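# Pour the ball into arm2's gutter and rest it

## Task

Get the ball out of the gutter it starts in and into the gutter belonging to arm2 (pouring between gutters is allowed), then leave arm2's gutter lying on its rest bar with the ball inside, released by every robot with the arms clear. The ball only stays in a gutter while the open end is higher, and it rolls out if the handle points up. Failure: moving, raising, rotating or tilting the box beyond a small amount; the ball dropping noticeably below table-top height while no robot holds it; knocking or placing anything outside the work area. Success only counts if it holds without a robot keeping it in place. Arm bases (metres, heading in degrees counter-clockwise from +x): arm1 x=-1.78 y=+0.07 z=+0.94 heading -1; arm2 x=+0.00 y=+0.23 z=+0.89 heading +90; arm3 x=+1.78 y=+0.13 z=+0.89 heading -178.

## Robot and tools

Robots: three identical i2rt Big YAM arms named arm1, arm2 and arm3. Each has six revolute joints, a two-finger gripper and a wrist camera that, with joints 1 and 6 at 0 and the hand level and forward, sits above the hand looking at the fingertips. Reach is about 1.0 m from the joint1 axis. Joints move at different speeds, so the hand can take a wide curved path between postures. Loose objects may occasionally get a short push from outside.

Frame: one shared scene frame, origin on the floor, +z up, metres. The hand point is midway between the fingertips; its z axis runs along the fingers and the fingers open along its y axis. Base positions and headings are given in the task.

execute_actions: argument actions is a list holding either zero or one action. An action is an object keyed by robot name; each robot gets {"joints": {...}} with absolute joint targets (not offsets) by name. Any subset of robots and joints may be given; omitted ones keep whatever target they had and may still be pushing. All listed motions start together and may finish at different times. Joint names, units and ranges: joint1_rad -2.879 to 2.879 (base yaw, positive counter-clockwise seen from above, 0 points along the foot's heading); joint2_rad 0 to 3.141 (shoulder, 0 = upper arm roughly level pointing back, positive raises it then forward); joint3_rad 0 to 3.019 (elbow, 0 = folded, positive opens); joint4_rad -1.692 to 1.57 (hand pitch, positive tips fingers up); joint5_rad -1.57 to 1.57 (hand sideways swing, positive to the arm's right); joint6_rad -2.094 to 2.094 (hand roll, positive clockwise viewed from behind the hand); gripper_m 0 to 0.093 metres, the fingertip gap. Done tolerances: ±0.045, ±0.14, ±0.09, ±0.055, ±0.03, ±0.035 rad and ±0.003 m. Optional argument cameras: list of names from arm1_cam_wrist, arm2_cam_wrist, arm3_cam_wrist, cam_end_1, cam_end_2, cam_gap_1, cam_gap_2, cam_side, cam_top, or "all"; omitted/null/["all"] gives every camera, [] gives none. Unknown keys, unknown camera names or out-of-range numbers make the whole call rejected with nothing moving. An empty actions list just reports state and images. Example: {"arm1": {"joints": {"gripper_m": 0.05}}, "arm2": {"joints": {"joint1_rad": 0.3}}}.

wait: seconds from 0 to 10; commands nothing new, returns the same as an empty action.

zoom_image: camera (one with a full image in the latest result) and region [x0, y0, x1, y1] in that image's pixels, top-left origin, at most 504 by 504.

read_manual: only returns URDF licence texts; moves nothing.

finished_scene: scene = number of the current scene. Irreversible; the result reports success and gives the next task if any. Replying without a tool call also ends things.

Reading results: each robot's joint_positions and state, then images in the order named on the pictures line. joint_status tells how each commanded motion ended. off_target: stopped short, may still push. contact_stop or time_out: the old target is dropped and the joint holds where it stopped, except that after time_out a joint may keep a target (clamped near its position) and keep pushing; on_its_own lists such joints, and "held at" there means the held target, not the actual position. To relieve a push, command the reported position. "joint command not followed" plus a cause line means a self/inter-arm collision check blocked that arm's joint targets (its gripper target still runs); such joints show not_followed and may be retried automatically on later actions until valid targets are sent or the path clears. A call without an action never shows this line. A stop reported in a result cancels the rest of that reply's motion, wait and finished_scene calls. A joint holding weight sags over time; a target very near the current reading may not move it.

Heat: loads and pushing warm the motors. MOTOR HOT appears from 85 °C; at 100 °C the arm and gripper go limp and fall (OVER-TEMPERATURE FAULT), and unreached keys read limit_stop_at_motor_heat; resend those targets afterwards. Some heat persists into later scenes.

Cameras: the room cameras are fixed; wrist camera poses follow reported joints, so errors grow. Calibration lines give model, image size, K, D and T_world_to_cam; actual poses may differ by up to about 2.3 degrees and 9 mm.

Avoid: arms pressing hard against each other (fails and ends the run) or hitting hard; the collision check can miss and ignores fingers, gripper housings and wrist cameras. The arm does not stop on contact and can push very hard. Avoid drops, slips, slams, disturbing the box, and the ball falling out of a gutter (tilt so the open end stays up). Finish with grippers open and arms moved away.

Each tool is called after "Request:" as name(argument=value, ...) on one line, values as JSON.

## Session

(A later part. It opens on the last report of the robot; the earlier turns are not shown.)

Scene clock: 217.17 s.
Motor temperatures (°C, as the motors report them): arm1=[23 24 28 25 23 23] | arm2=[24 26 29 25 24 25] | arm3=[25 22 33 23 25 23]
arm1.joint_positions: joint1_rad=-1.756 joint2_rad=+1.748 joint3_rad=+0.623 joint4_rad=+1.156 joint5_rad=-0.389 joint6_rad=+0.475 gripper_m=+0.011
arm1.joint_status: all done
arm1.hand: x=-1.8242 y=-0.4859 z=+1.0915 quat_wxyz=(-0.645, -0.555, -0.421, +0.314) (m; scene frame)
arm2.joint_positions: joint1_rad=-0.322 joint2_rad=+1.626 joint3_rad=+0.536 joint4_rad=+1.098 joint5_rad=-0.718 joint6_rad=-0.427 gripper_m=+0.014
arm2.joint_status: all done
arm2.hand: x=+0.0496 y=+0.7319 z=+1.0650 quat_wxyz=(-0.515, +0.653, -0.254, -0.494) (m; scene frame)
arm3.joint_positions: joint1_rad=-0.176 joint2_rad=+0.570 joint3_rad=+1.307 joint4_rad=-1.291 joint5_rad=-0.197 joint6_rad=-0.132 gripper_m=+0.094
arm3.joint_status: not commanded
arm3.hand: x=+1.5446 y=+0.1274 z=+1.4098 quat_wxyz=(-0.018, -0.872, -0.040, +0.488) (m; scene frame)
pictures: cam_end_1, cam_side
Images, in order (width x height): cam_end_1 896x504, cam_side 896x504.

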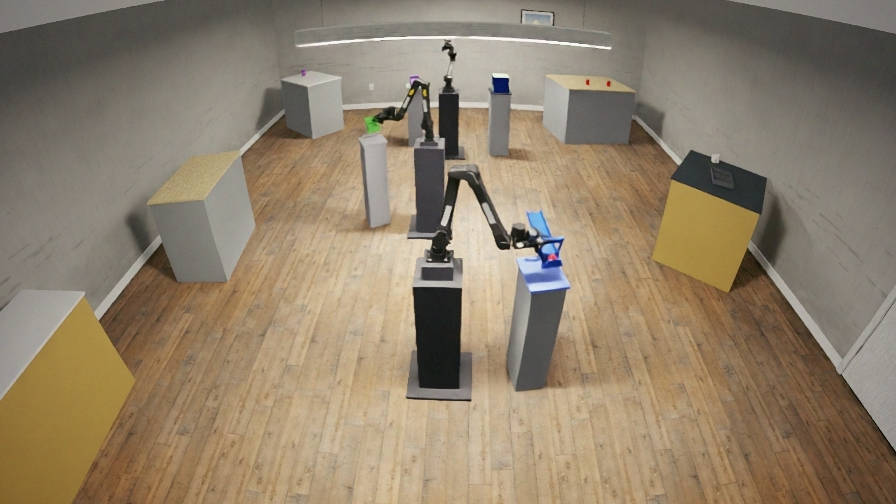

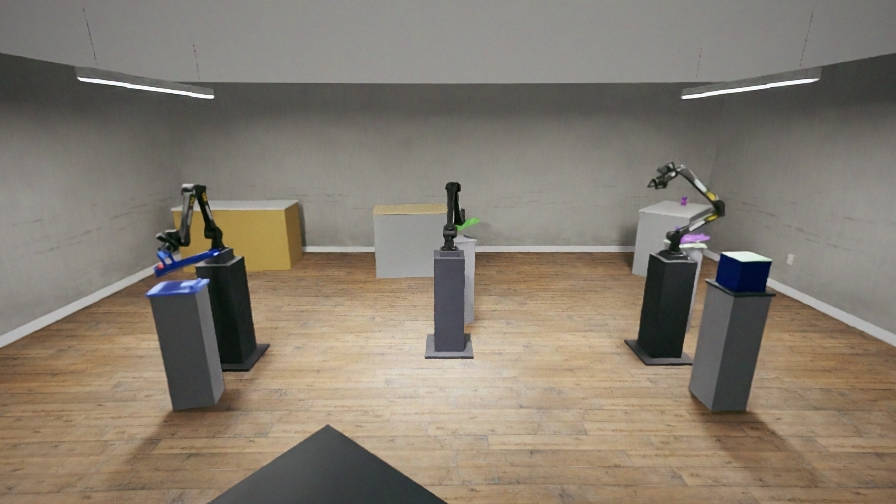

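Request:
execute_actions(actions=[{"arm1":{"joints":{"joint1_rad":-1.0,"joint5_rad":0.5,"joint6_rad":0.6}},"arm2":{"joints":{"joint1_rad":0.9,"joint5_rad":-0.9,"joint2_rad":1.95,"joint3_rad":1.2,"joint4_rad":0.8}}}], cameras=[])

Request:
execute_actions(actions=[{"arm1":{"joints":{"joint1_rad":-0.199,"joint5_rad":1.354}},"arm2":{"joints":{"joint1_rad":2.01,"joint5_rad":-1.131,"joint2_rad":2.323,"joint3_rad":1.80,"joint4_rad":0.575,"joint6_rad":-0.4}}}], cameras=["cam_side","cam_gap_1","cam_top"])

Scene clock: 263.13 s.
Motor temperatures (°C, as the motors report them): arm1=[23 24 29 25 23 23] | arm2=[24 27 30 25 24 25] | arm3=[25 22 34 23 25 23]
arm1.joint_positions: joint1_rad=-0.998 joint2_rad=+1.749 joint3_rad=+0.623 joint4_rad=+1.155 joint5_rad=+0.497 joint6_rad=+0.576 gripper_m=+0.011
arm1.joint_status: all done
arm1.hand: x=-1.5592 y=-0.4355 z=+1.0923 quat_wxyz=(-0.644, -0.605, -0.347, +0.314) (m; scene frame)
arm2.joint_positions: joint1_rad=+0.902 joint2_rad=+1.976 joint3_rad=+1.175 joint4_rad=+0.793 joint5_rad=-0.902 joint6_rad=-0.432 gripper_m=+0.014
arm2.joint_status: all done
arm2.hand: x=-0.6163 y=+0.5478 z=+1.0722 quat_wxyz=(-0.073, +0.670, +0.233, -0.701) (m; scene frame)
arm3.joint_positions: joint1_rad=-0.176 joint2_rad=+0.570 joint3_rad=+1.307 joint4_rad=-1.291 joint5_rad=-0.197 joint6_rad=-0.132 gripper_m=+0.094
arm3.joint_status: not commanded
arm3.hand: x=+1.5446 y=+0.1274 z=+1.4098 quat_wxyz=(-0.018, -0.872, -0.040, +0.488) (m; scene frame)
pictures: none
No camera images: the call's "cameras" was empty. Leave "cameras" out to get every camera's image.

Scene clock: 265.47 s.
Motor temperatures (°C, as the motors report them): arm1=[23 24 29 25 23 23] | arm2=[24 28 31 25 24 25] | arm3=[25 22 34 23 25 23]
arm1.joint_positions: joint1_rad=-0.203 joint2_rad=+1.749 joint3_rad=+0.623 joint4_rad=+1.154 joint5_rad=+1.329 joint6_rad=+0.573 gripper_m=+0.011
arm1.joint_status: joint1_rad not_followed (moved +0.795 of +0.799); joint5_rad not_followed (moved +0.833 of +0.857)
arm1.hand: x=-1.3905 y=-0.1859 z=+1.0896 quat_wxyz=(-0.633, -0.619, -0.336, +0.320) (m; scene frame)
arm2.joint_positions: joint1_rad=+2.009 joint2_rad=+2.351 joint3_rad=+1.756 joint4_rad=+0.567 joint5_rad=-1.132 joint6_rad=-0.400 gripper_m=+0.014
arm2.joint_status: all done
arm2.hand: x=-0.6594 y=-0.2473 z=+1.0198 quat_wxyz=(+0.392, +0.404, +0.591, -0.578) (m; scene frame)
arm3.joint_positions: joint1_rad=-0.176 joint2_rad=+0.570 joint3_rad=+1.307 joint4_rad=-1.291 joint5_rad=-0.197 joint6_rad=-0.132 gripper_m=+0.094
arm3.joint_status: not commanded
arm3.hand: x=+1.5446 y=+0.1274 z=+1.4098 quat_wxyz=(-0.018, -0.872, -0.040, +0.488) (m; scene frame)
pictures: cam_gap_1, cam_side, cam_top
joint command not followed: on one or more control steps a check withheld the commanded joint targets of the arm1 arm, and it was not sent them on those steps. On the call's last step the targets were still withheld.
cause: the commanded joint targets would bring two parts of the arm too close to each other (its wrist (the part past joint 4) and its wrist camera); next, command targets that bring no two parts of the arm closer together.
Images, in order (width x height): cam_gap_1 896x504, cam_side 896x504, cam_top 896x504.

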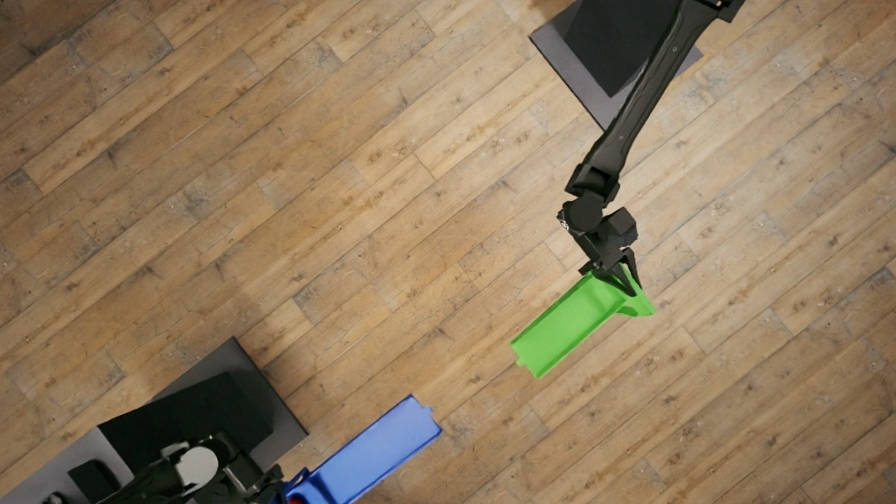

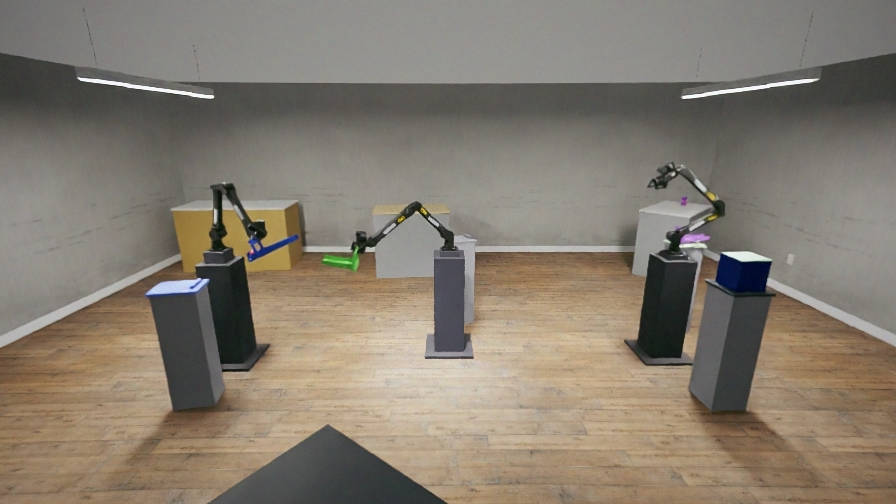

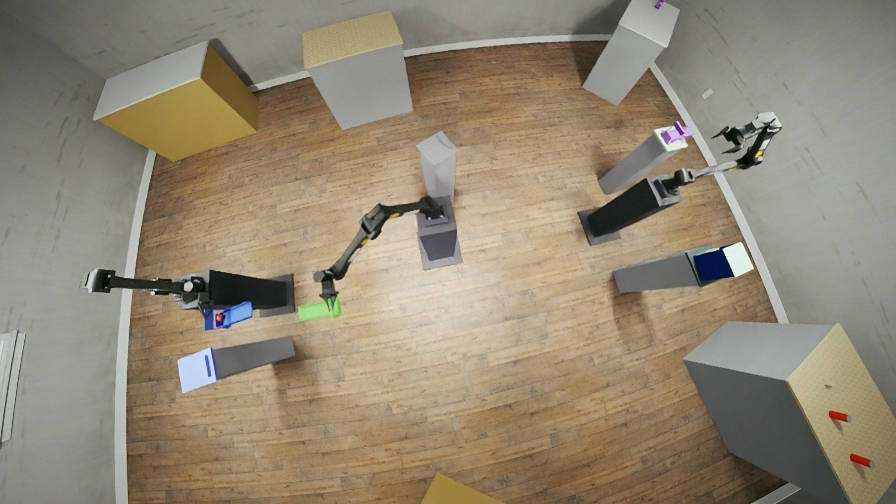

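Request:
execute_actions(actions=[{"arm1":{"joints":{"joint1_rad":-0.22,"joint5_rad":1.27,"joint6_rad":0.5,"joint2_rad":1.93,"joint3_rad":1.18,"joint4_rad":0.9}},"arm2":{"joints":{"joint6_rad":-0.55}}}], cameras=[])

Request:
execute_actions(actions=[{"arm1":{"joints":{"joint2_rad":2.10,"joint3_rad":1.71,"joint4_rad":0.5}}}], cameras=["cam_side","cam_gap_1"])

Request:
zoom_image(camera="cam_side", region=[240, 190, 420, 290])

Scene clock: 275.63 s.
Motor temperatures (°C, as the motors report them): arm1=[23 24 29 25 23 23] | arm2=[24 31 34 25 24 25] | arm3=[25 22 34 23 25 23]
arm1.joint_positions: joint1_rad=-0.210 joint2_rad=+1.934 joint3_rad=+1.138 joint4_rad=+0.907 joint5_rad=+1.269 joint6_rad=+0.496 gripper_m=+0.011
arm1.joint_status: all done
arm1.hand: x=-1.2202 y=-0.2243 z=+1.1425 quat_wxyz=(-0.650, -0.603, -0.346, +0.307) (m; scene frame)
arm2.joint_positions: joint1_rad=+2.009 joint2_rad=+2.351 joint3_rad=+1.756 joint4_rad=+0.567 joint5_rad=-1.132 joint6_rad=-0.526 gripper_m=+0.014
arm2.joint_status: all done
arm2.hand: x=-0.6594 y=-0.2473 z=+1.0198 quat_wxyz=(+0.355, +0.365, +0.615, -0.602) (m; scene frame)
arm3.joint_positions: joint1_rad=-0.176 joint2_rad=+0.570 joint3_rad=+1.307 joint4_rad=-1.291 joint5_rad=-0.197 joint6_rad=-0.132 gripper_m=+0.094
arm3.joint_status: not commanded
arm3.hand: x=+1.5446 y=+0.1274 z=+1.4098 quat_wxyz=(-0.018, -0.872, -0.040, +0.488) (m; scene frame)
pictures: none
joint command not followed: on one or more control steps a check withheld the commanded joint targets of the arm1 arm, and it was not sent them on those steps.
cause: the commanded joint targets would bring two parts of the arm too close to each other (its wrist (the part past joint 4) and its wrist camera); next, command targets that bring no two parts of the arm closer together.
No camera images: the call's "cameras" was empty. Leave "cameras" out to get every camera's image.

Scene clock: 277.07 s.
Motor temperatures (°C, as the motors report them): arm1=[23 24 29 25 23 23] | arm2=[24 31 34 25 24 25] | arm3=[25 22 34 23 25 23]
arm1.joint_positions: joint1_rad=-0.210 joint2_rad=+2.101 joint3_rad=+1.652 joint4_rad=+0.507 joint5_rad=+1.270 joint6_rad=+0.494 gripper_m=+0.011
arm1.joint_status: all done
arm1.hand: x=-1.0941 y=-0.2526 z=+1.2062 quat_wxyz=(-0.637, -0.598, -0.365, +0.321) (m; scene frame)
arm2.joint_positions: joint1_rad=+2.009 joint2_rad=+2.351 joint3_rad=+1.756 joint4_rad=+0.567 joint5_rad=-1.132 joint6_rad=-0.526 gripper_m=+0.014
arm2.joint_status: not commanded
arm2.hand: x=-0.6594 y=-0.2473 z=+1.0198 quat_wxyz=(+0.355, +0.365, +0.615, -0.602) (m; scene frame)
arm3.joint_positions: joint1_rad=-0.176 joint2_rad=+0.570 joint3_rad=+1.307 joint4_rad=-1.291 joint5_rad=-0.197 joint6_rad=-0.132 gripper_m=+0.094
arm3.joint_status: not commanded
arm3.hand: x=+1.5446 y=+0.1274 z=+1.4098 quat_wxyz=(-0.018, -0.872, -0.040, +0.488) (m; scene frame)
pictures: cam_gap_1, cam_side
Images, in order (width x height): cam_gap_1 896x504, cam_side 896x504.

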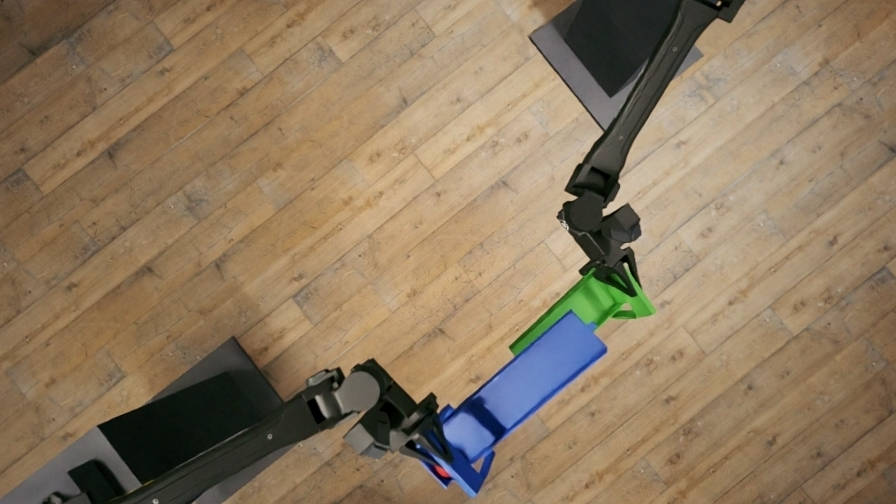

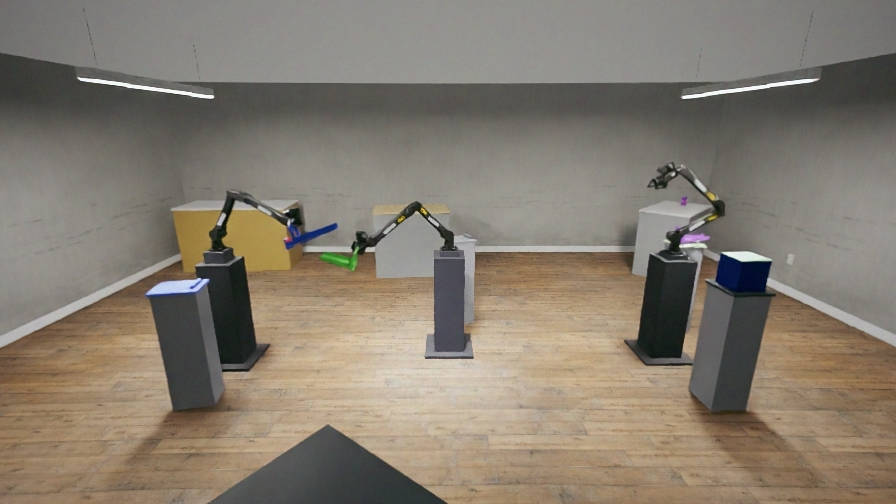

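Region (240, 190, 420, 290) of cam_side's 896x504 image, scaled by 2.800, with more detail than that image has.

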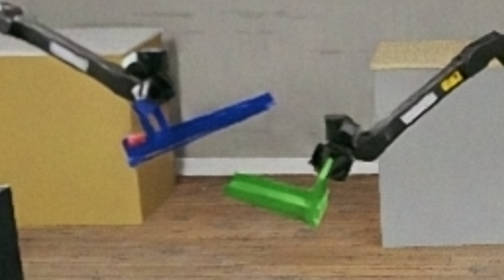

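Request:
execute_actions(actions=[{"arm1":{"joints":{"joint1_rad":-0.245,"joint2_rad":2.16,"joint6_rad":0.27}}}], cameras=["cam_side","cam_gap_1"])

Request:
zoom_image(camera="cam_side", region=[240, 190, 420, 290])

Scene clock: 293.37 s.
Motor temperatures (°C, as the motors report them): arm1=[23 26 33 25 23 23] | arm2=[24 33 36 25 24 25] | arm3=[25 22 34 23 25 23]
arm1.joint_positions: joint1_rad=-0.241 joint2_rad=+2.174 joint3_rad=+1.652 joint4_rad=+0.505 joint5_rad=+1.270 joint6_rad=+0.274 gripper_m=+0.011
arm1.joint_status: all done
arm1.hand: x=-1.0966 y=-0.2759 z=+1.1529 quat_wxyz=(-0.570, -0.552, -0.445, +0.415) (m; scene frame)
arm2.joint_positions: joint1_rad=+2.009 joint2_rad=+2.351 joint3_rad=+1.756 joint4_rad=+0.567 joint5_rad=-1.132 joint6_rad=-0.526 gripper_m=+0.014
arm2.joint_status: not commanded
arm2.hand: x=-0.6594 y=-0.2473 z=+1.0198 quat_wxyz=(+0.355, +0.365, +0.615, -0.602) (m; scene frame)
arm3.joint_positions: joint1_rad=-0.176 joint2_rad=+0.570 joint3_rad=+1.307 joint4_rad=-1.291 joint5_rad=-0.197 joint6_rad=-0.132 gripper_m=+0.094
arm3.joint_status: not commanded
arm3.hand: x=+1.5446 y=+0.1274 z=+1.4098 quat_wxyz=(-0.018, -0.872, -0.040, +0.488) (m; scene frame)
pictures: cam_gap_1, cam_side
Images, in order (width x height): cam_gap_1 896x504, cam_side 896x504.

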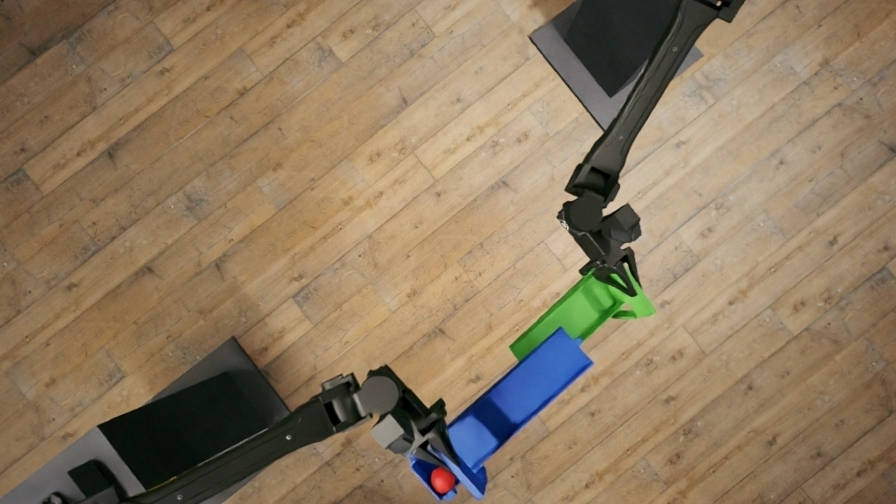

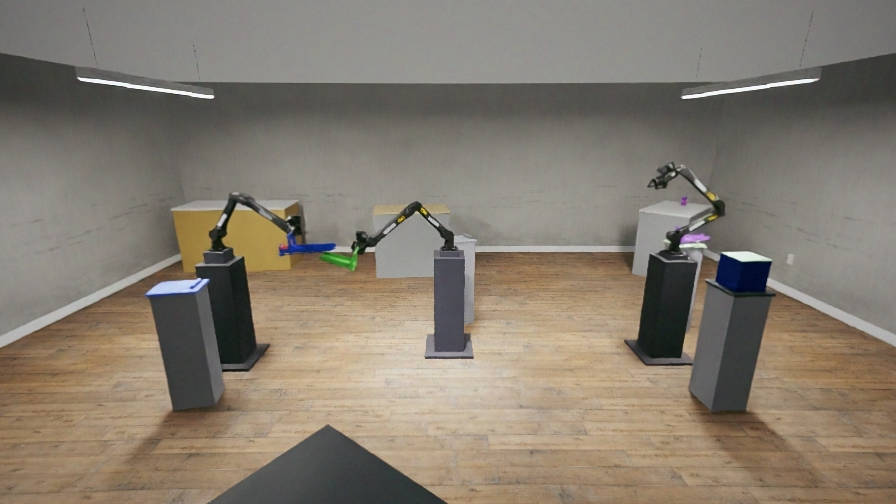

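Region (240, 190, 420, 290) of cam_side's 896x504 image, scaled by 2.800, with more detail than that image has.

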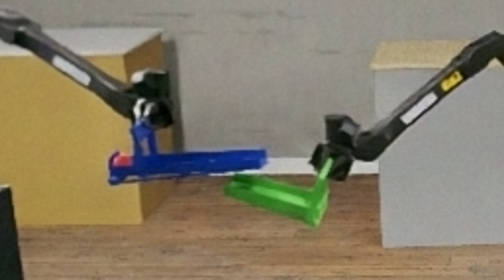

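Request:
execute_actions(actions=[{"arm1":{"joints":{"joint1_rad":-0.216,"joint2_rad":2.135}}}], cameras=["cam_side","cam_gap_1"])

Request:
zoom_image(camera="cam_side", region=[240, 190, 420, 290])

Scene clock: 302.10 s.
Motor temperatures (°C, as the motors report them): arm1=[23 27 35 25 23 23] | arm2=[24 34 37 25 24 25] | arm3=[25 22 35 23 25 23]
arm1.joint_positions: joint1_rad=-0.223 joint2_rad=+2.163 joint3_rad=+1.652 joint4_rad=+0.505 joint5_rad=+1.270 joint6_rad=+0.273 gripper_m=+0.011
arm1.joint_status: all done
arm1.hand: x=-1.0915 y=-0.2633 z=+1.1612 quat_wxyz=(-0.577, -0.549, -0.447, +0.408) (m; scene frame)
arm2.joint_positions: joint1_rad=+2.009 joint2_rad=+2.351 joint3_rad=+1.756 joint4_rad=+0.567 joint5_rad=-1.132 joint6_rad=-0.526 gripper_m=+0.014
arm2.joint_status: not commanded
arm2.hand: x=-0.6594 y=-0.2473 z=+1.0198 quat_wxyz=(+0.355, +0.365, +0.615, -0.602) (m; scene frame)
arm3.joint_positions: joint1_rad=-0.176 joint2_rad=+0.570 joint3_rad=+1.307 joint4_rad=-1.291 joint5_rad=-0.197 joint6_rad=-0.132 gripper_m=+0.094
arm3.joint_status: not commanded
arm3.hand: x=+1.5446 y=+0.1274 z=+1.4098 quat_wxyz=(-0.018, -0.872, -0.040, +0.488) (m; scene frame)
pictures: cam_gap_1, cam_side
Images, in order (width x height): cam_gap_1 896x504, cam_side 896x504.

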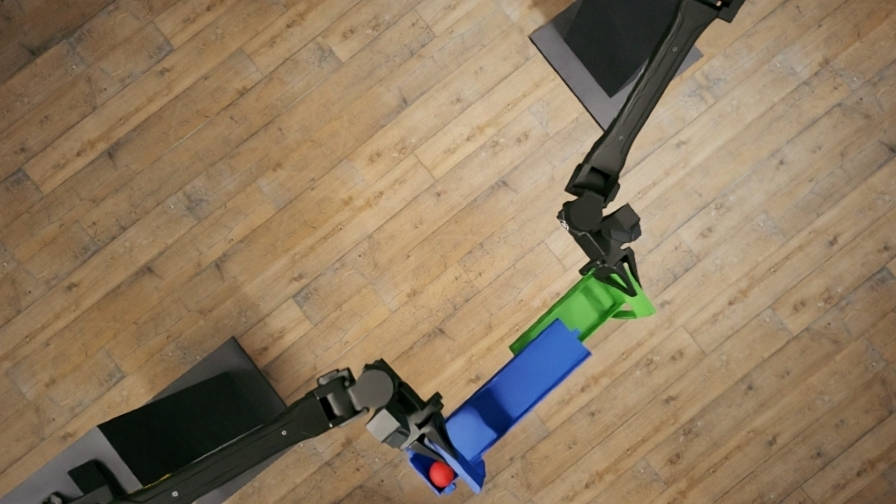

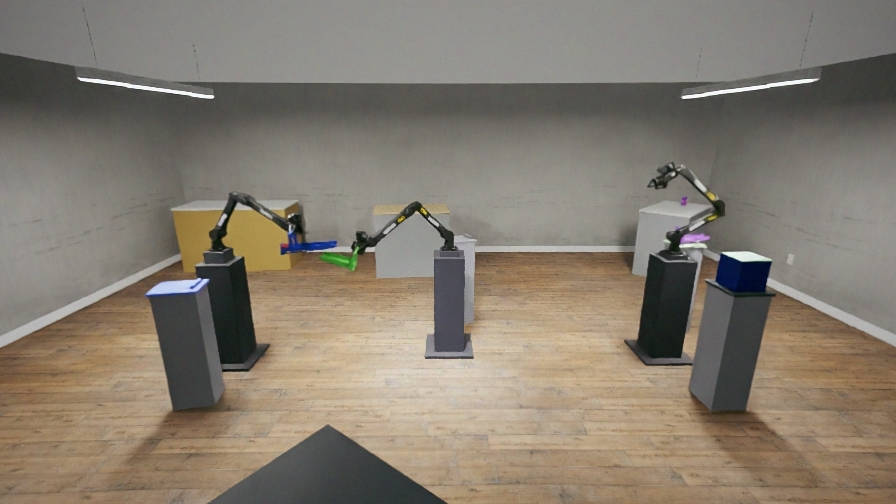

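Region (240, 190, 420, 290) of cam_side's 896x504 image, scaled by 2.800, with more detail than that image has.

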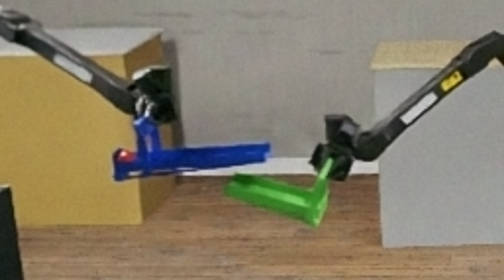

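Request:
execute_actions(actions=[{"arm1":{"joints":{"joint6_rad":0.12}}}], cameras=[])

Request:
wait(seconds=2.5)

Request:
zoom_image(camera="cam_side", region=[240, 190, 420, 290])

Scene clock: 308.13 s.
Motor temperatures (°C, as the motors report them): arm1=[23 28 35 25 23 23] | arm2=[24 34 37 25 24 25] | arm3=[25 22 35 23 25 23]
arm1.joint_positions: joint1_rad=-0.223 joint2_rad=+2.163 joint3_rad=+1.652 joint4_rad=+0.505 joint5_rad=+1.270 joint6_rad=+0.122 gripper_m=+0.011
arm1.joint_status: all done
arm1.hand: x=-1.0915 y=-0.2633 z=+1.1612 quat_wxyz=(-0.545, -0.514, -0.487, +0.450) (m; scene frame)
arm2.joint_positions: joint1_rad=+2.009 joint2_rad=+2.351 joint3_rad=+1.756 joint4_rad=+0.567 joint5_rad=-1.132 joint6_rad=-0.526 gripper_m=+0.014
arm2.joint_status: not commanded
arm2.hand: x=-0.6594 y=-0.2473 z=+1.0198 quat_wxyz=(+0.355, +0.365, +0.615, -0.602) (m; scene frame)
arm3.joint_positions: joint1_rad=-0.176 joint2_rad=+0.570 joint3_rad=+1.307 joint4_rad=-1.291 joint5_rad=-0.197 joint6_rad=-0.132 gripper_m=+0.094
arm3.joint_status: not commanded
arm3.hand: x=+1.5446 y=+0.1274 z=+1.4098 quat_wxyz=(-0.018, -0.872, -0.040, +0.488) (m; scene frame)
pictures: none
No camera images: the call's "cameras" was empty. Leave "cameras" out to get every camera's image.

Scene clock: 310.63 s.
Motor temperatures (°C, as the motors report them): arm1=[23 28 35 25 23 23] | arm2=[24 35 38 25 24 25] | arm3=[25 22 35 23 25 23]
arm1.joint_positions: joint1_rad=-0.223 joint2_rad=+2.161 joint3_rad=+1.652 joint4_rad=+0.505 joint5_rad=+1.270 joint6_rad=+0.115 gripper_m=+0.011
arm1.joint_status: all done
arm1.hand: x=-1.0917 y=-0.2633 z=+1.1623 quat_wxyz=(-0.544, -0.512, -0.488, +0.452) (m; scene frame)
arm2.joint_positions: joint1_rad=+2.009 joint2_rad=+2.352 joint3_rad=+1.756 joint4_rad=+0.567 joint5_rad=-1.132 joint6_rad=-0.528 gripper_m=+0.014
arm2.joint_status: not commanded
arm2.hand: x=-0.6593 y=-0.2473 z=+1.0194 quat_wxyz=(+0.355, +0.365, +0.616, -0.602) (m; scene frame)
arm3.joint_positions: joint1_rad=-0.176 joint2_rad=+0.570 joint3_rad=+1.307 joint4_rad=-1.291 joint5_rad=-0.197 joint6_rad=-0.132 gripper_m=+0.094
arm3.joint_status: not commanded
arm3.hand: x=+1.5446 y=+0.1274 z=+1.4098 quat_wxyz=(-0.018, -0.872, -0.040, +0.488) (m; scene frame)
wait: 2.50 s; at rest by 0.97 s
pictures: arm1_cam_wrist, arm2_cam_wrist, arm3_cam_wrist, cam_end_1, cam_end_2, cam_gap_1, cam_gap_2, cam_side, cam_top
camera_calibration (this result's frames):
arm1_cam_wrist: T_world_to_cam=[[-0.990393, -0.0675639, -0.120649, -0.957518], [0.05792, 0.589582, -0.805629, 1.15533], [0.125564, -0.804877, -0.580005, 0.724288], [0, 0, 0, 1]] pos_world=[-1.10618, -0.162892, 1.23533]
arm2_cam_wrist: T_world_to_cam=[[-0.880382, 0.00756253, 0.474204, -1.06029], [-0.375583, 0.59942, -0.706847, 0.625631], [-0.289593, -0.800399, -0.524879, 0.267924], [0, 0, 0, 1]] pos_world=[-0.620896, -0.152551, 1.08565]
Images, in order (width x height): arm1_cam_wrist 504x504, arm2_cam_wrist 504x504, arm3_cam_wrist 504x504, cam_end_1 896x504, cam_end_2 896x504, cam_gap_1 896x504, cam_gap_2 896x504, cam_side 896x504, cam_top 896x504.

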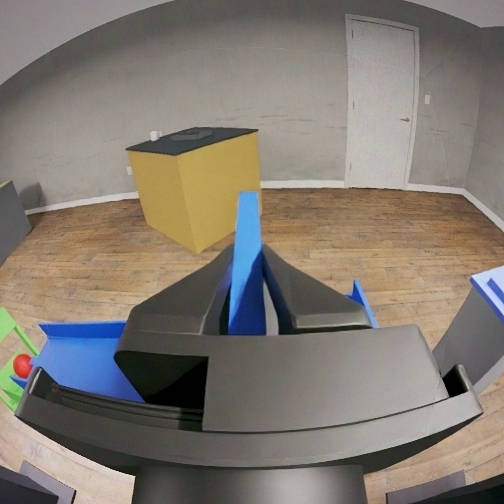

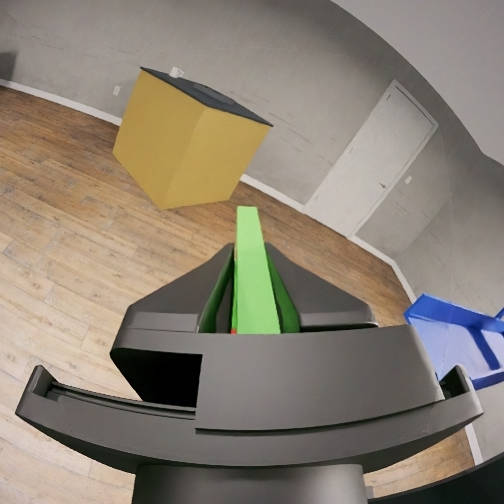

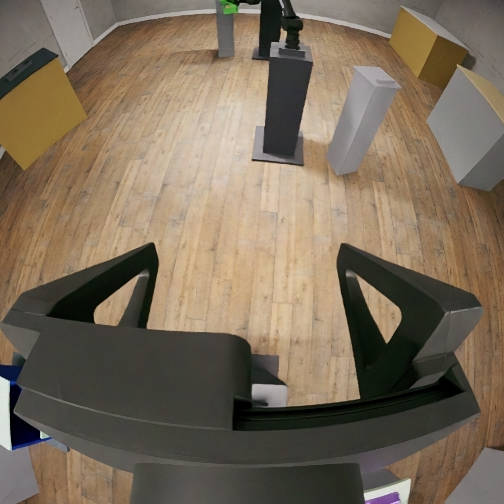

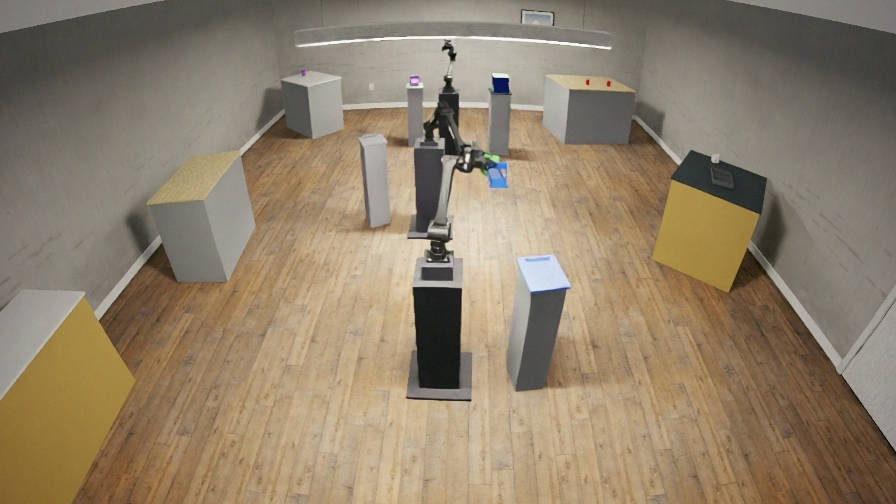

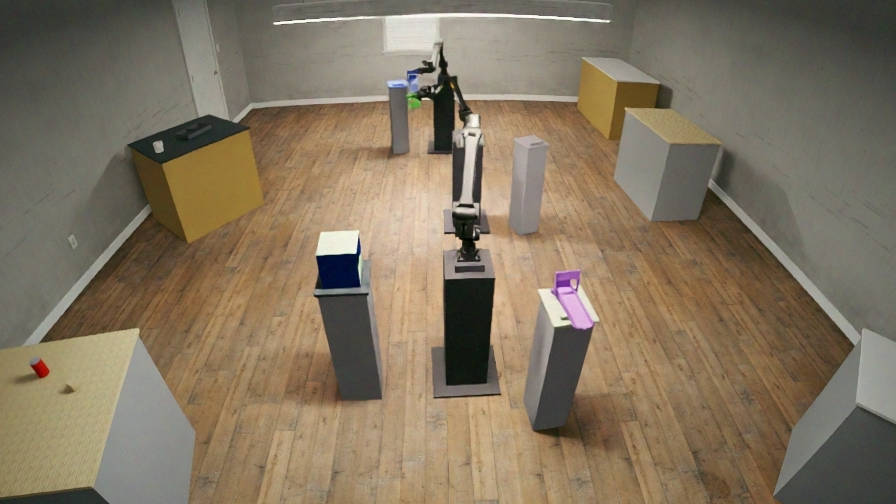

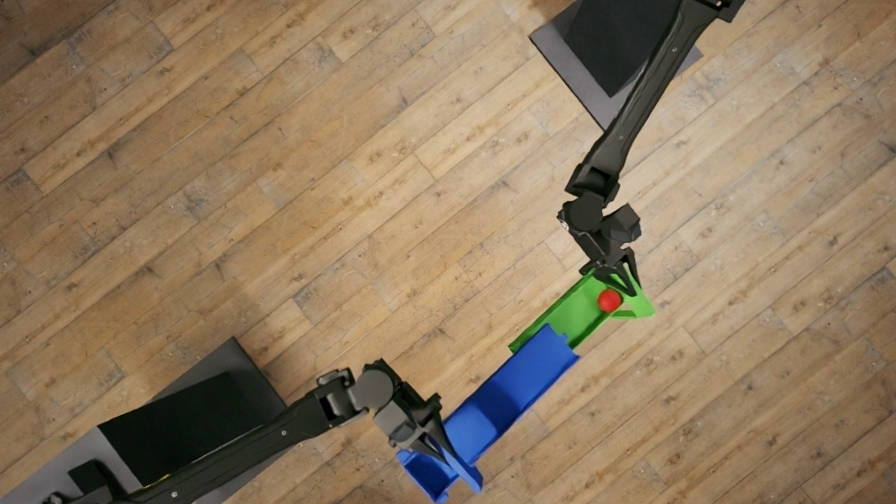

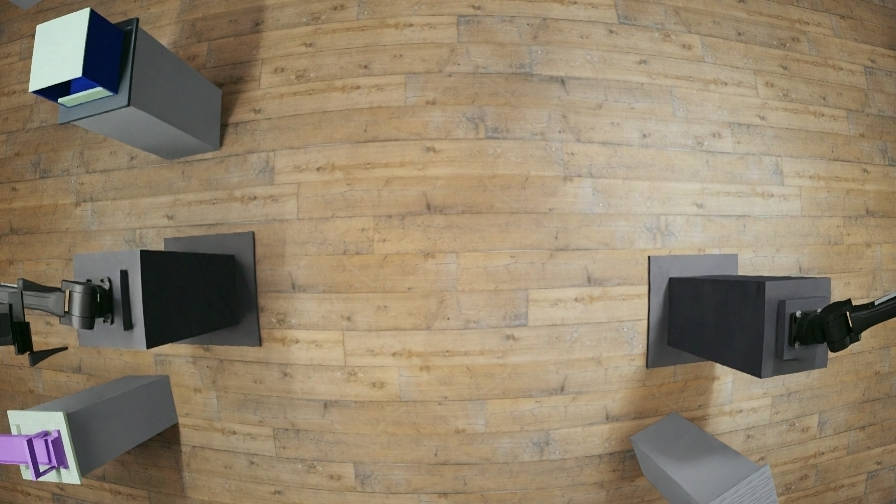

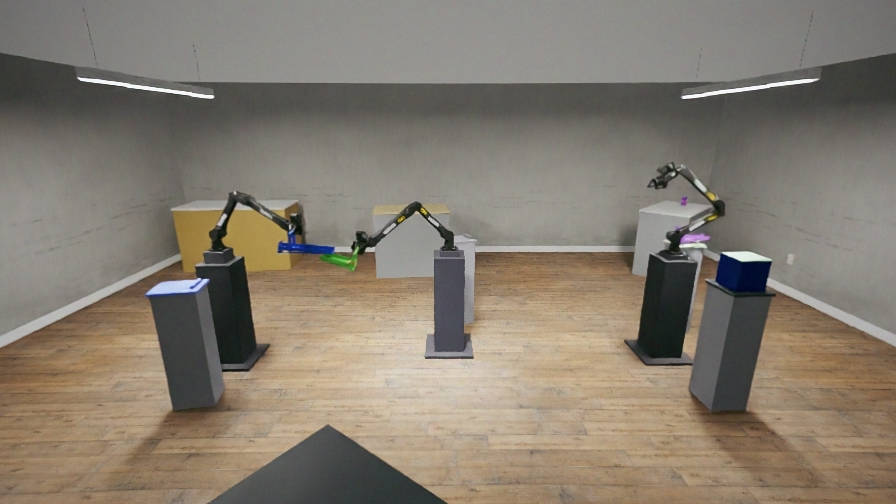

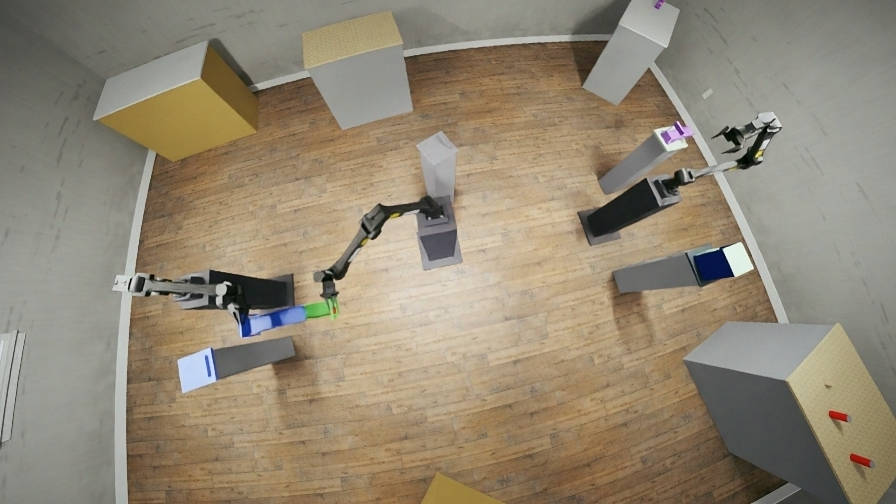

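Region (240, 190, 420, 290) of cam_side's 896x504 image, scaled by 2.800, with more detail than that image has.

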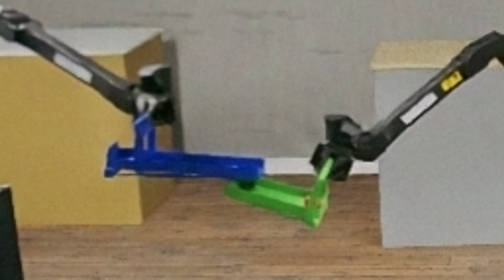

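Request:
execute_actions(actions=[{"arm1":{"joints":{"joint6_rad":0.45,"joint2_rad":1.75,"joint3_rad":0.9,"joint4_rad":0.95}},"arm2":{"joints":{"joint6_rad":-0.6}}}], cameras=[])

Request:
execute_actions(actions=[{"arm1":{"joints":{"joint1_rad":-1.0,"joint5_rad":0.5,"joint3_rad":0.64,"joint4_rad":1.15}},"arm2":{"joints":{"joint1_rad":1.3,"joint5_rad":-0.95,"joint2_rad":1.95,"joint3_rad":1.2,"joint4_rad":0.85}}}], cameras=[])

Request:
execute_actions(actions=[{"arm1":{"joints":{"joint1_rad":-1.757,"joint5_rad":-0.389}},"arm2":{"joints":{"joint1_rad":0.5,"joint5_rad":-0.8,"joint2_rad":1.62,"joint3_rad":0.53,"joint4_rad":1.12}}}], cameras=[])

Request:
execute_actions(actions=[{"arm1":{"joints":{"joint6_rad":0.3}},"arm2":{"joints":{"joint1_rad":-0.325,"joint5_rad":-0.719,"joint6_rad":-0.4}}}], cameras=["cam_end_1","cam_end_2","cam_top","cam_side"])

Scene clock: 323.83 s.
Motor temperatures (°C, as the motors report them): arm1=[23 28 36 25 23 23] | arm2=[24 35 38 25 24 25] | arm3=[25 22 35 23 25 23]
arm1.joint_positions: joint1_rad=-0.223 joint2_rad=+1.768 joint3_rad=+0.888 joint4_rad=+0.926 joint5_rad=+1.271 joint6_rad=+0.425 gripper_m=+0.011
arm1.joint_status: all done
arm1.hand: x=-1.3025 y=-0.2133 z=+1.1406 quat_wxyz=(-0.620, -0.587, -0.386, +0.350) (m; scene frame)
arm2.joint_positions: joint1_rad=+2.009 joint2_rad=+2.352 joint3_rad=+1.756 joint4_rad=+0.567 joint5_rad=-1.132 joint6_rad=-0.574 gripper_m=+0.014
arm2.joint_status: all done
arm2.hand: x=-0.6593 y=-0.2473 z=+1.0194 quat_wxyz=(+0.341, +0.351, +0.624, -0.610) (m; scene frame)
arm3.joint_positions: joint1_rad=-0.176 joint2_rad=+0.570 joint3_rad=+1.307 joint4_rad=-1.291 joint5_rad=-0.197 joint6_rad=-0.132 gripper_m=+0.094
arm3.joint_status: not commanded
arm3.hand: x=+1.5446 y=+0.1274 z=+1.4098 quat_wxyz=(-0.018, -0.872, -0.040, +0.488) (m; scene frame)
pictures: none
No camera images: the call's "cameras" was empty. Leave "cameras" out to get every camera's image.

Scene clock: 325.67 s.
Motor temperatures (°C, as the motors report them): arm1=[23 28 35 25 23 23] | arm2=[24 35 38 25 24 25] | arm3=[25 22 35 23 25 23]
arm1.joint_positions: joint1_rad=-1.001 joint2_rad=+1.762 joint3_rad=+0.645 joint4_rad=+1.111 joint5_rad=+0.503 joint6_rad=+0.430 gripper_m=+0.011
arm1.joint_status: all done
arm1.hand: x=-1.5576 y=-0.4431 z=+1.0844 quat_wxyz=(-0.605, -0.586, -0.399, +0.363) (m; scene frame)
arm2.joint_positions: joint1_rad=+1.307 joint2_rad=+1.985 joint3_rad=+1.180 joint4_rad=+0.827 joint5_rad=-0.950 joint6_rad=-0.579 gripper_m=+0.014
arm2.joint_status: all done
arm2.hand: x=-0.6879 y=+0.2730 z=+1.0713 quat_wxyz=(+0.027, +0.562, +0.425, -0.709) (m; scene frame)
arm3.joint_positions: joint1_rad=-0.176 joint2_rad=+0.570 joint3_rad=+1.307 joint4_rad=-1.291 joint5_rad=-0.197 joint6_rad=-0.132 gripper_m=+0.094
arm3.joint_status: not commanded
arm3.hand: x=+1.5446 y=+0.1274 z=+1.4098 quat_wxyz=(-0.018, -0.872, -0.040, +0.488) (m; scene frame)
pictures: none
No camera images: the call's "cameras" was empty. Leave "cameras" out to get every camera's image.

Scene clock: 327.20 s.
Motor temperatures (°C, as the motors report them): arm1=[23 28 35 25 23 23] | arm2=[24 35 37 25 24 25] | arm3=[25 22 35 23 25 23]
arm1.joint_positions: joint1_rad=-1.759 joint2_rad=+1.762 joint3_rad=+0.645 joint4_rad=+1.113 joint5_rad=-0.385 joint6_rad=+0.430 gripper_m=+0.011
arm1.joint_status: all done
arm1.hand: x=-1.8281 y=-0.4937 z=+1.0832 quat_wxyz=(-0.629, -0.559, -0.434, +0.322) (m; scene frame)
arm2.joint_positions: joint1_rad=+0.503 joint2_rad=+1.644 joint3_rad=+0.508 joint4_rad=+1.096 joint5_rad=-0.798 joint6_rad=-0.581 gripper_m=+0.014
arm2.joint_status: all done
arm2.hand: x=-0.3343 y=+0.5860 z=+1.0454 quat_wxyz=(-0.284, +0.707, +0.105, -0.639) (m; scene frame)
arm3.joint_positions: joint1_rad=-0.176 joint2_rad=+0.570 joint3_rad=+1.307 joint4_rad=-1.291 joint5_rad=-0.197 joint6_rad=-0.132 gripper_m=+0.094
arm3.joint_status: not commanded
arm3.hand: x=+1.5446 y=+0.1274 z=+1.4098 quat_wxyz=(-0.018, -0.872, -0.040, +0.488) (m; scene frame)
pictures: none
No camera images: the call's "cameras" was empty. Leave "cameras" out to get every camera's image.

Scene clock: 328.57 s.
Motor temperatures (°C, as the motors report them): arm1=[23 28 34 25 23 23] | arm2=[24 34 37 25 24 25] | arm3=[25 22 35 23 25 23]
arm1.joint_positions: joint1_rad=-1.759 joint2_rad=+1.762 joint3_rad=+0.645 joint4_rad=+1.113 joint5_rad=-0.385 joint6_rad=+0.300 gripper_m=+0.011
arm1.joint_status: all done
arm1.hand: x=-1.8281 y=-0.4937 z=+1.0832 quat_wxyz=(-0.607, -0.529, -0.470, +0.362) (m; scene frame)
arm2.joint_positions: joint1_rad=-0.326 joint2_rad=+1.644 joint3_rad=+0.508 joint4_rad=+1.096 joint5_rad=-0.717 joint6_rad=-0.400 gripper_m=+0.014
arm2.joint_status: all done
arm2.hand: x=+0.0491 y=+0.7233 z=+1.0460 quat_wxyz=(-0.493, +0.656, -0.279, -0.499) (m; scene frame)
arm3.joint_positions: joint1_rad=-0.176 joint2_rad=+0.570 joint3_rad=+1.307 joint4_rad=-1.291 joint5_rad=-0.197 joint6_rad=-0.132 gripper_m=+0.094
arm3.joint_status: not commanded
arm3.hand: x=+1.5446 y=+0.1274 z=+1.4098 quat_wxyz=(-0.018, -0.872, -0.040, +0.488) (m; scene frame)
pictures: cam_end_1, cam_end_2, cam_side, cam_top
Images, in order (width x height): cam_end_1 896x504, cam_end_2 896x504, cam_side 896x504, cam_top 896x504.

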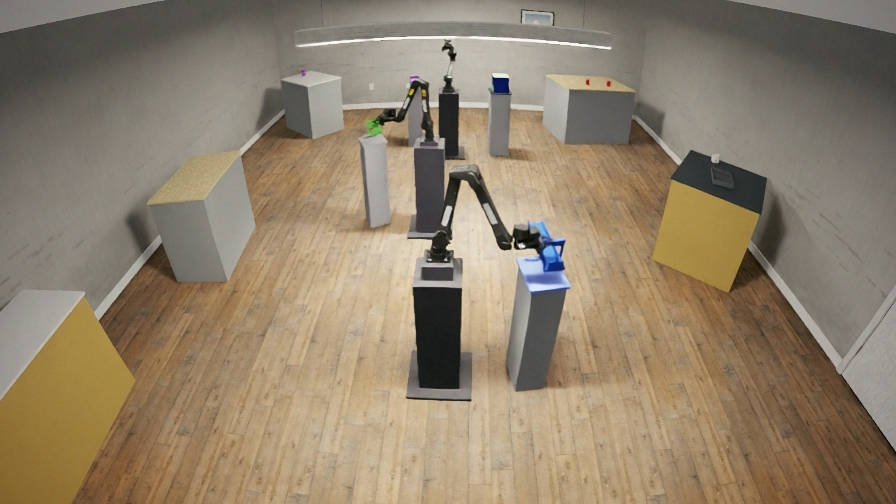

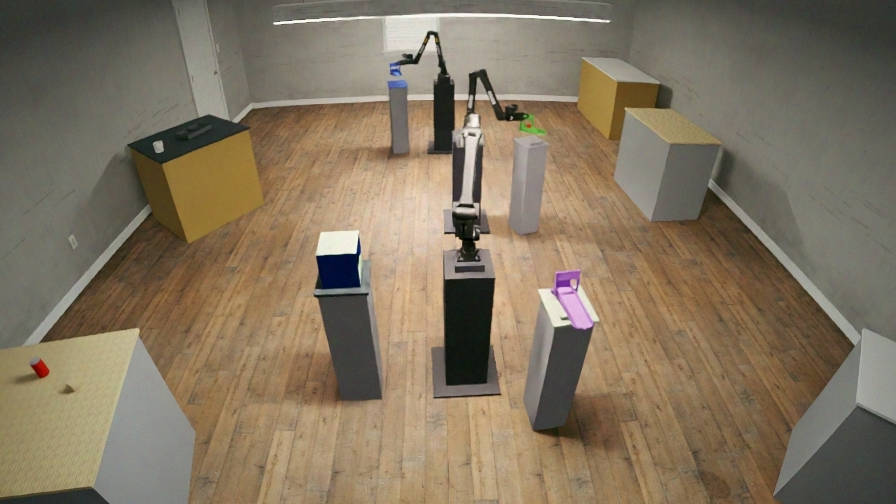

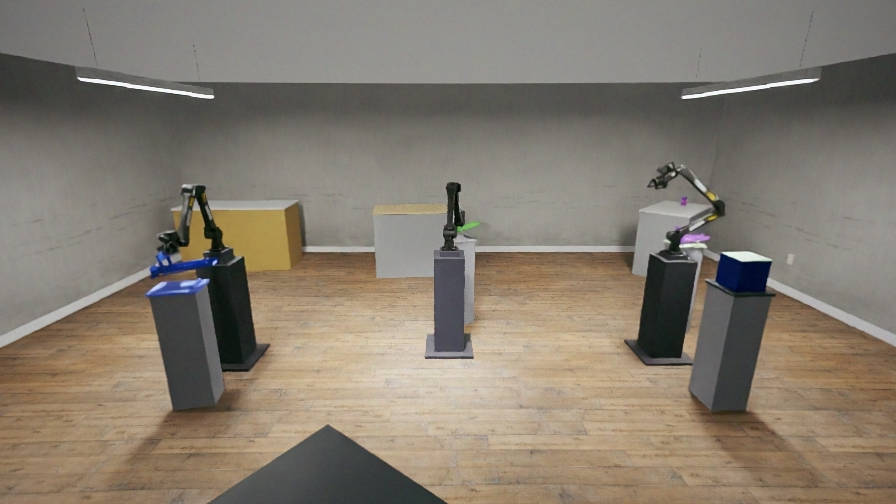

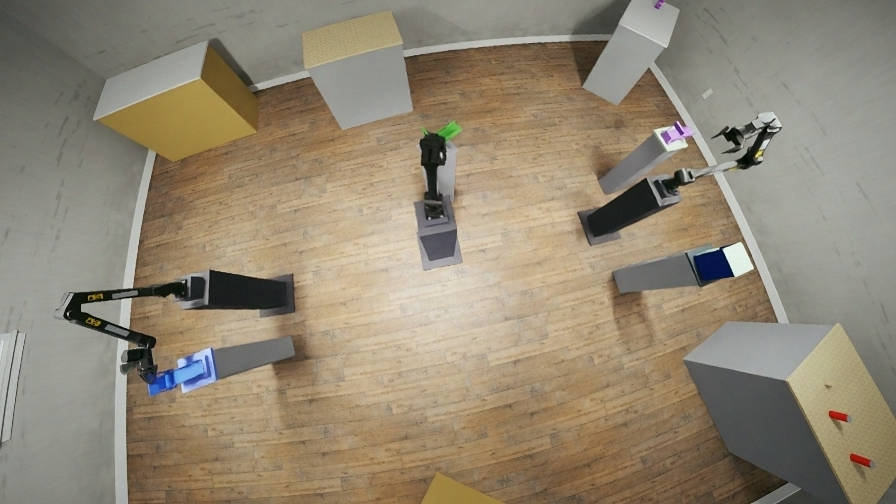

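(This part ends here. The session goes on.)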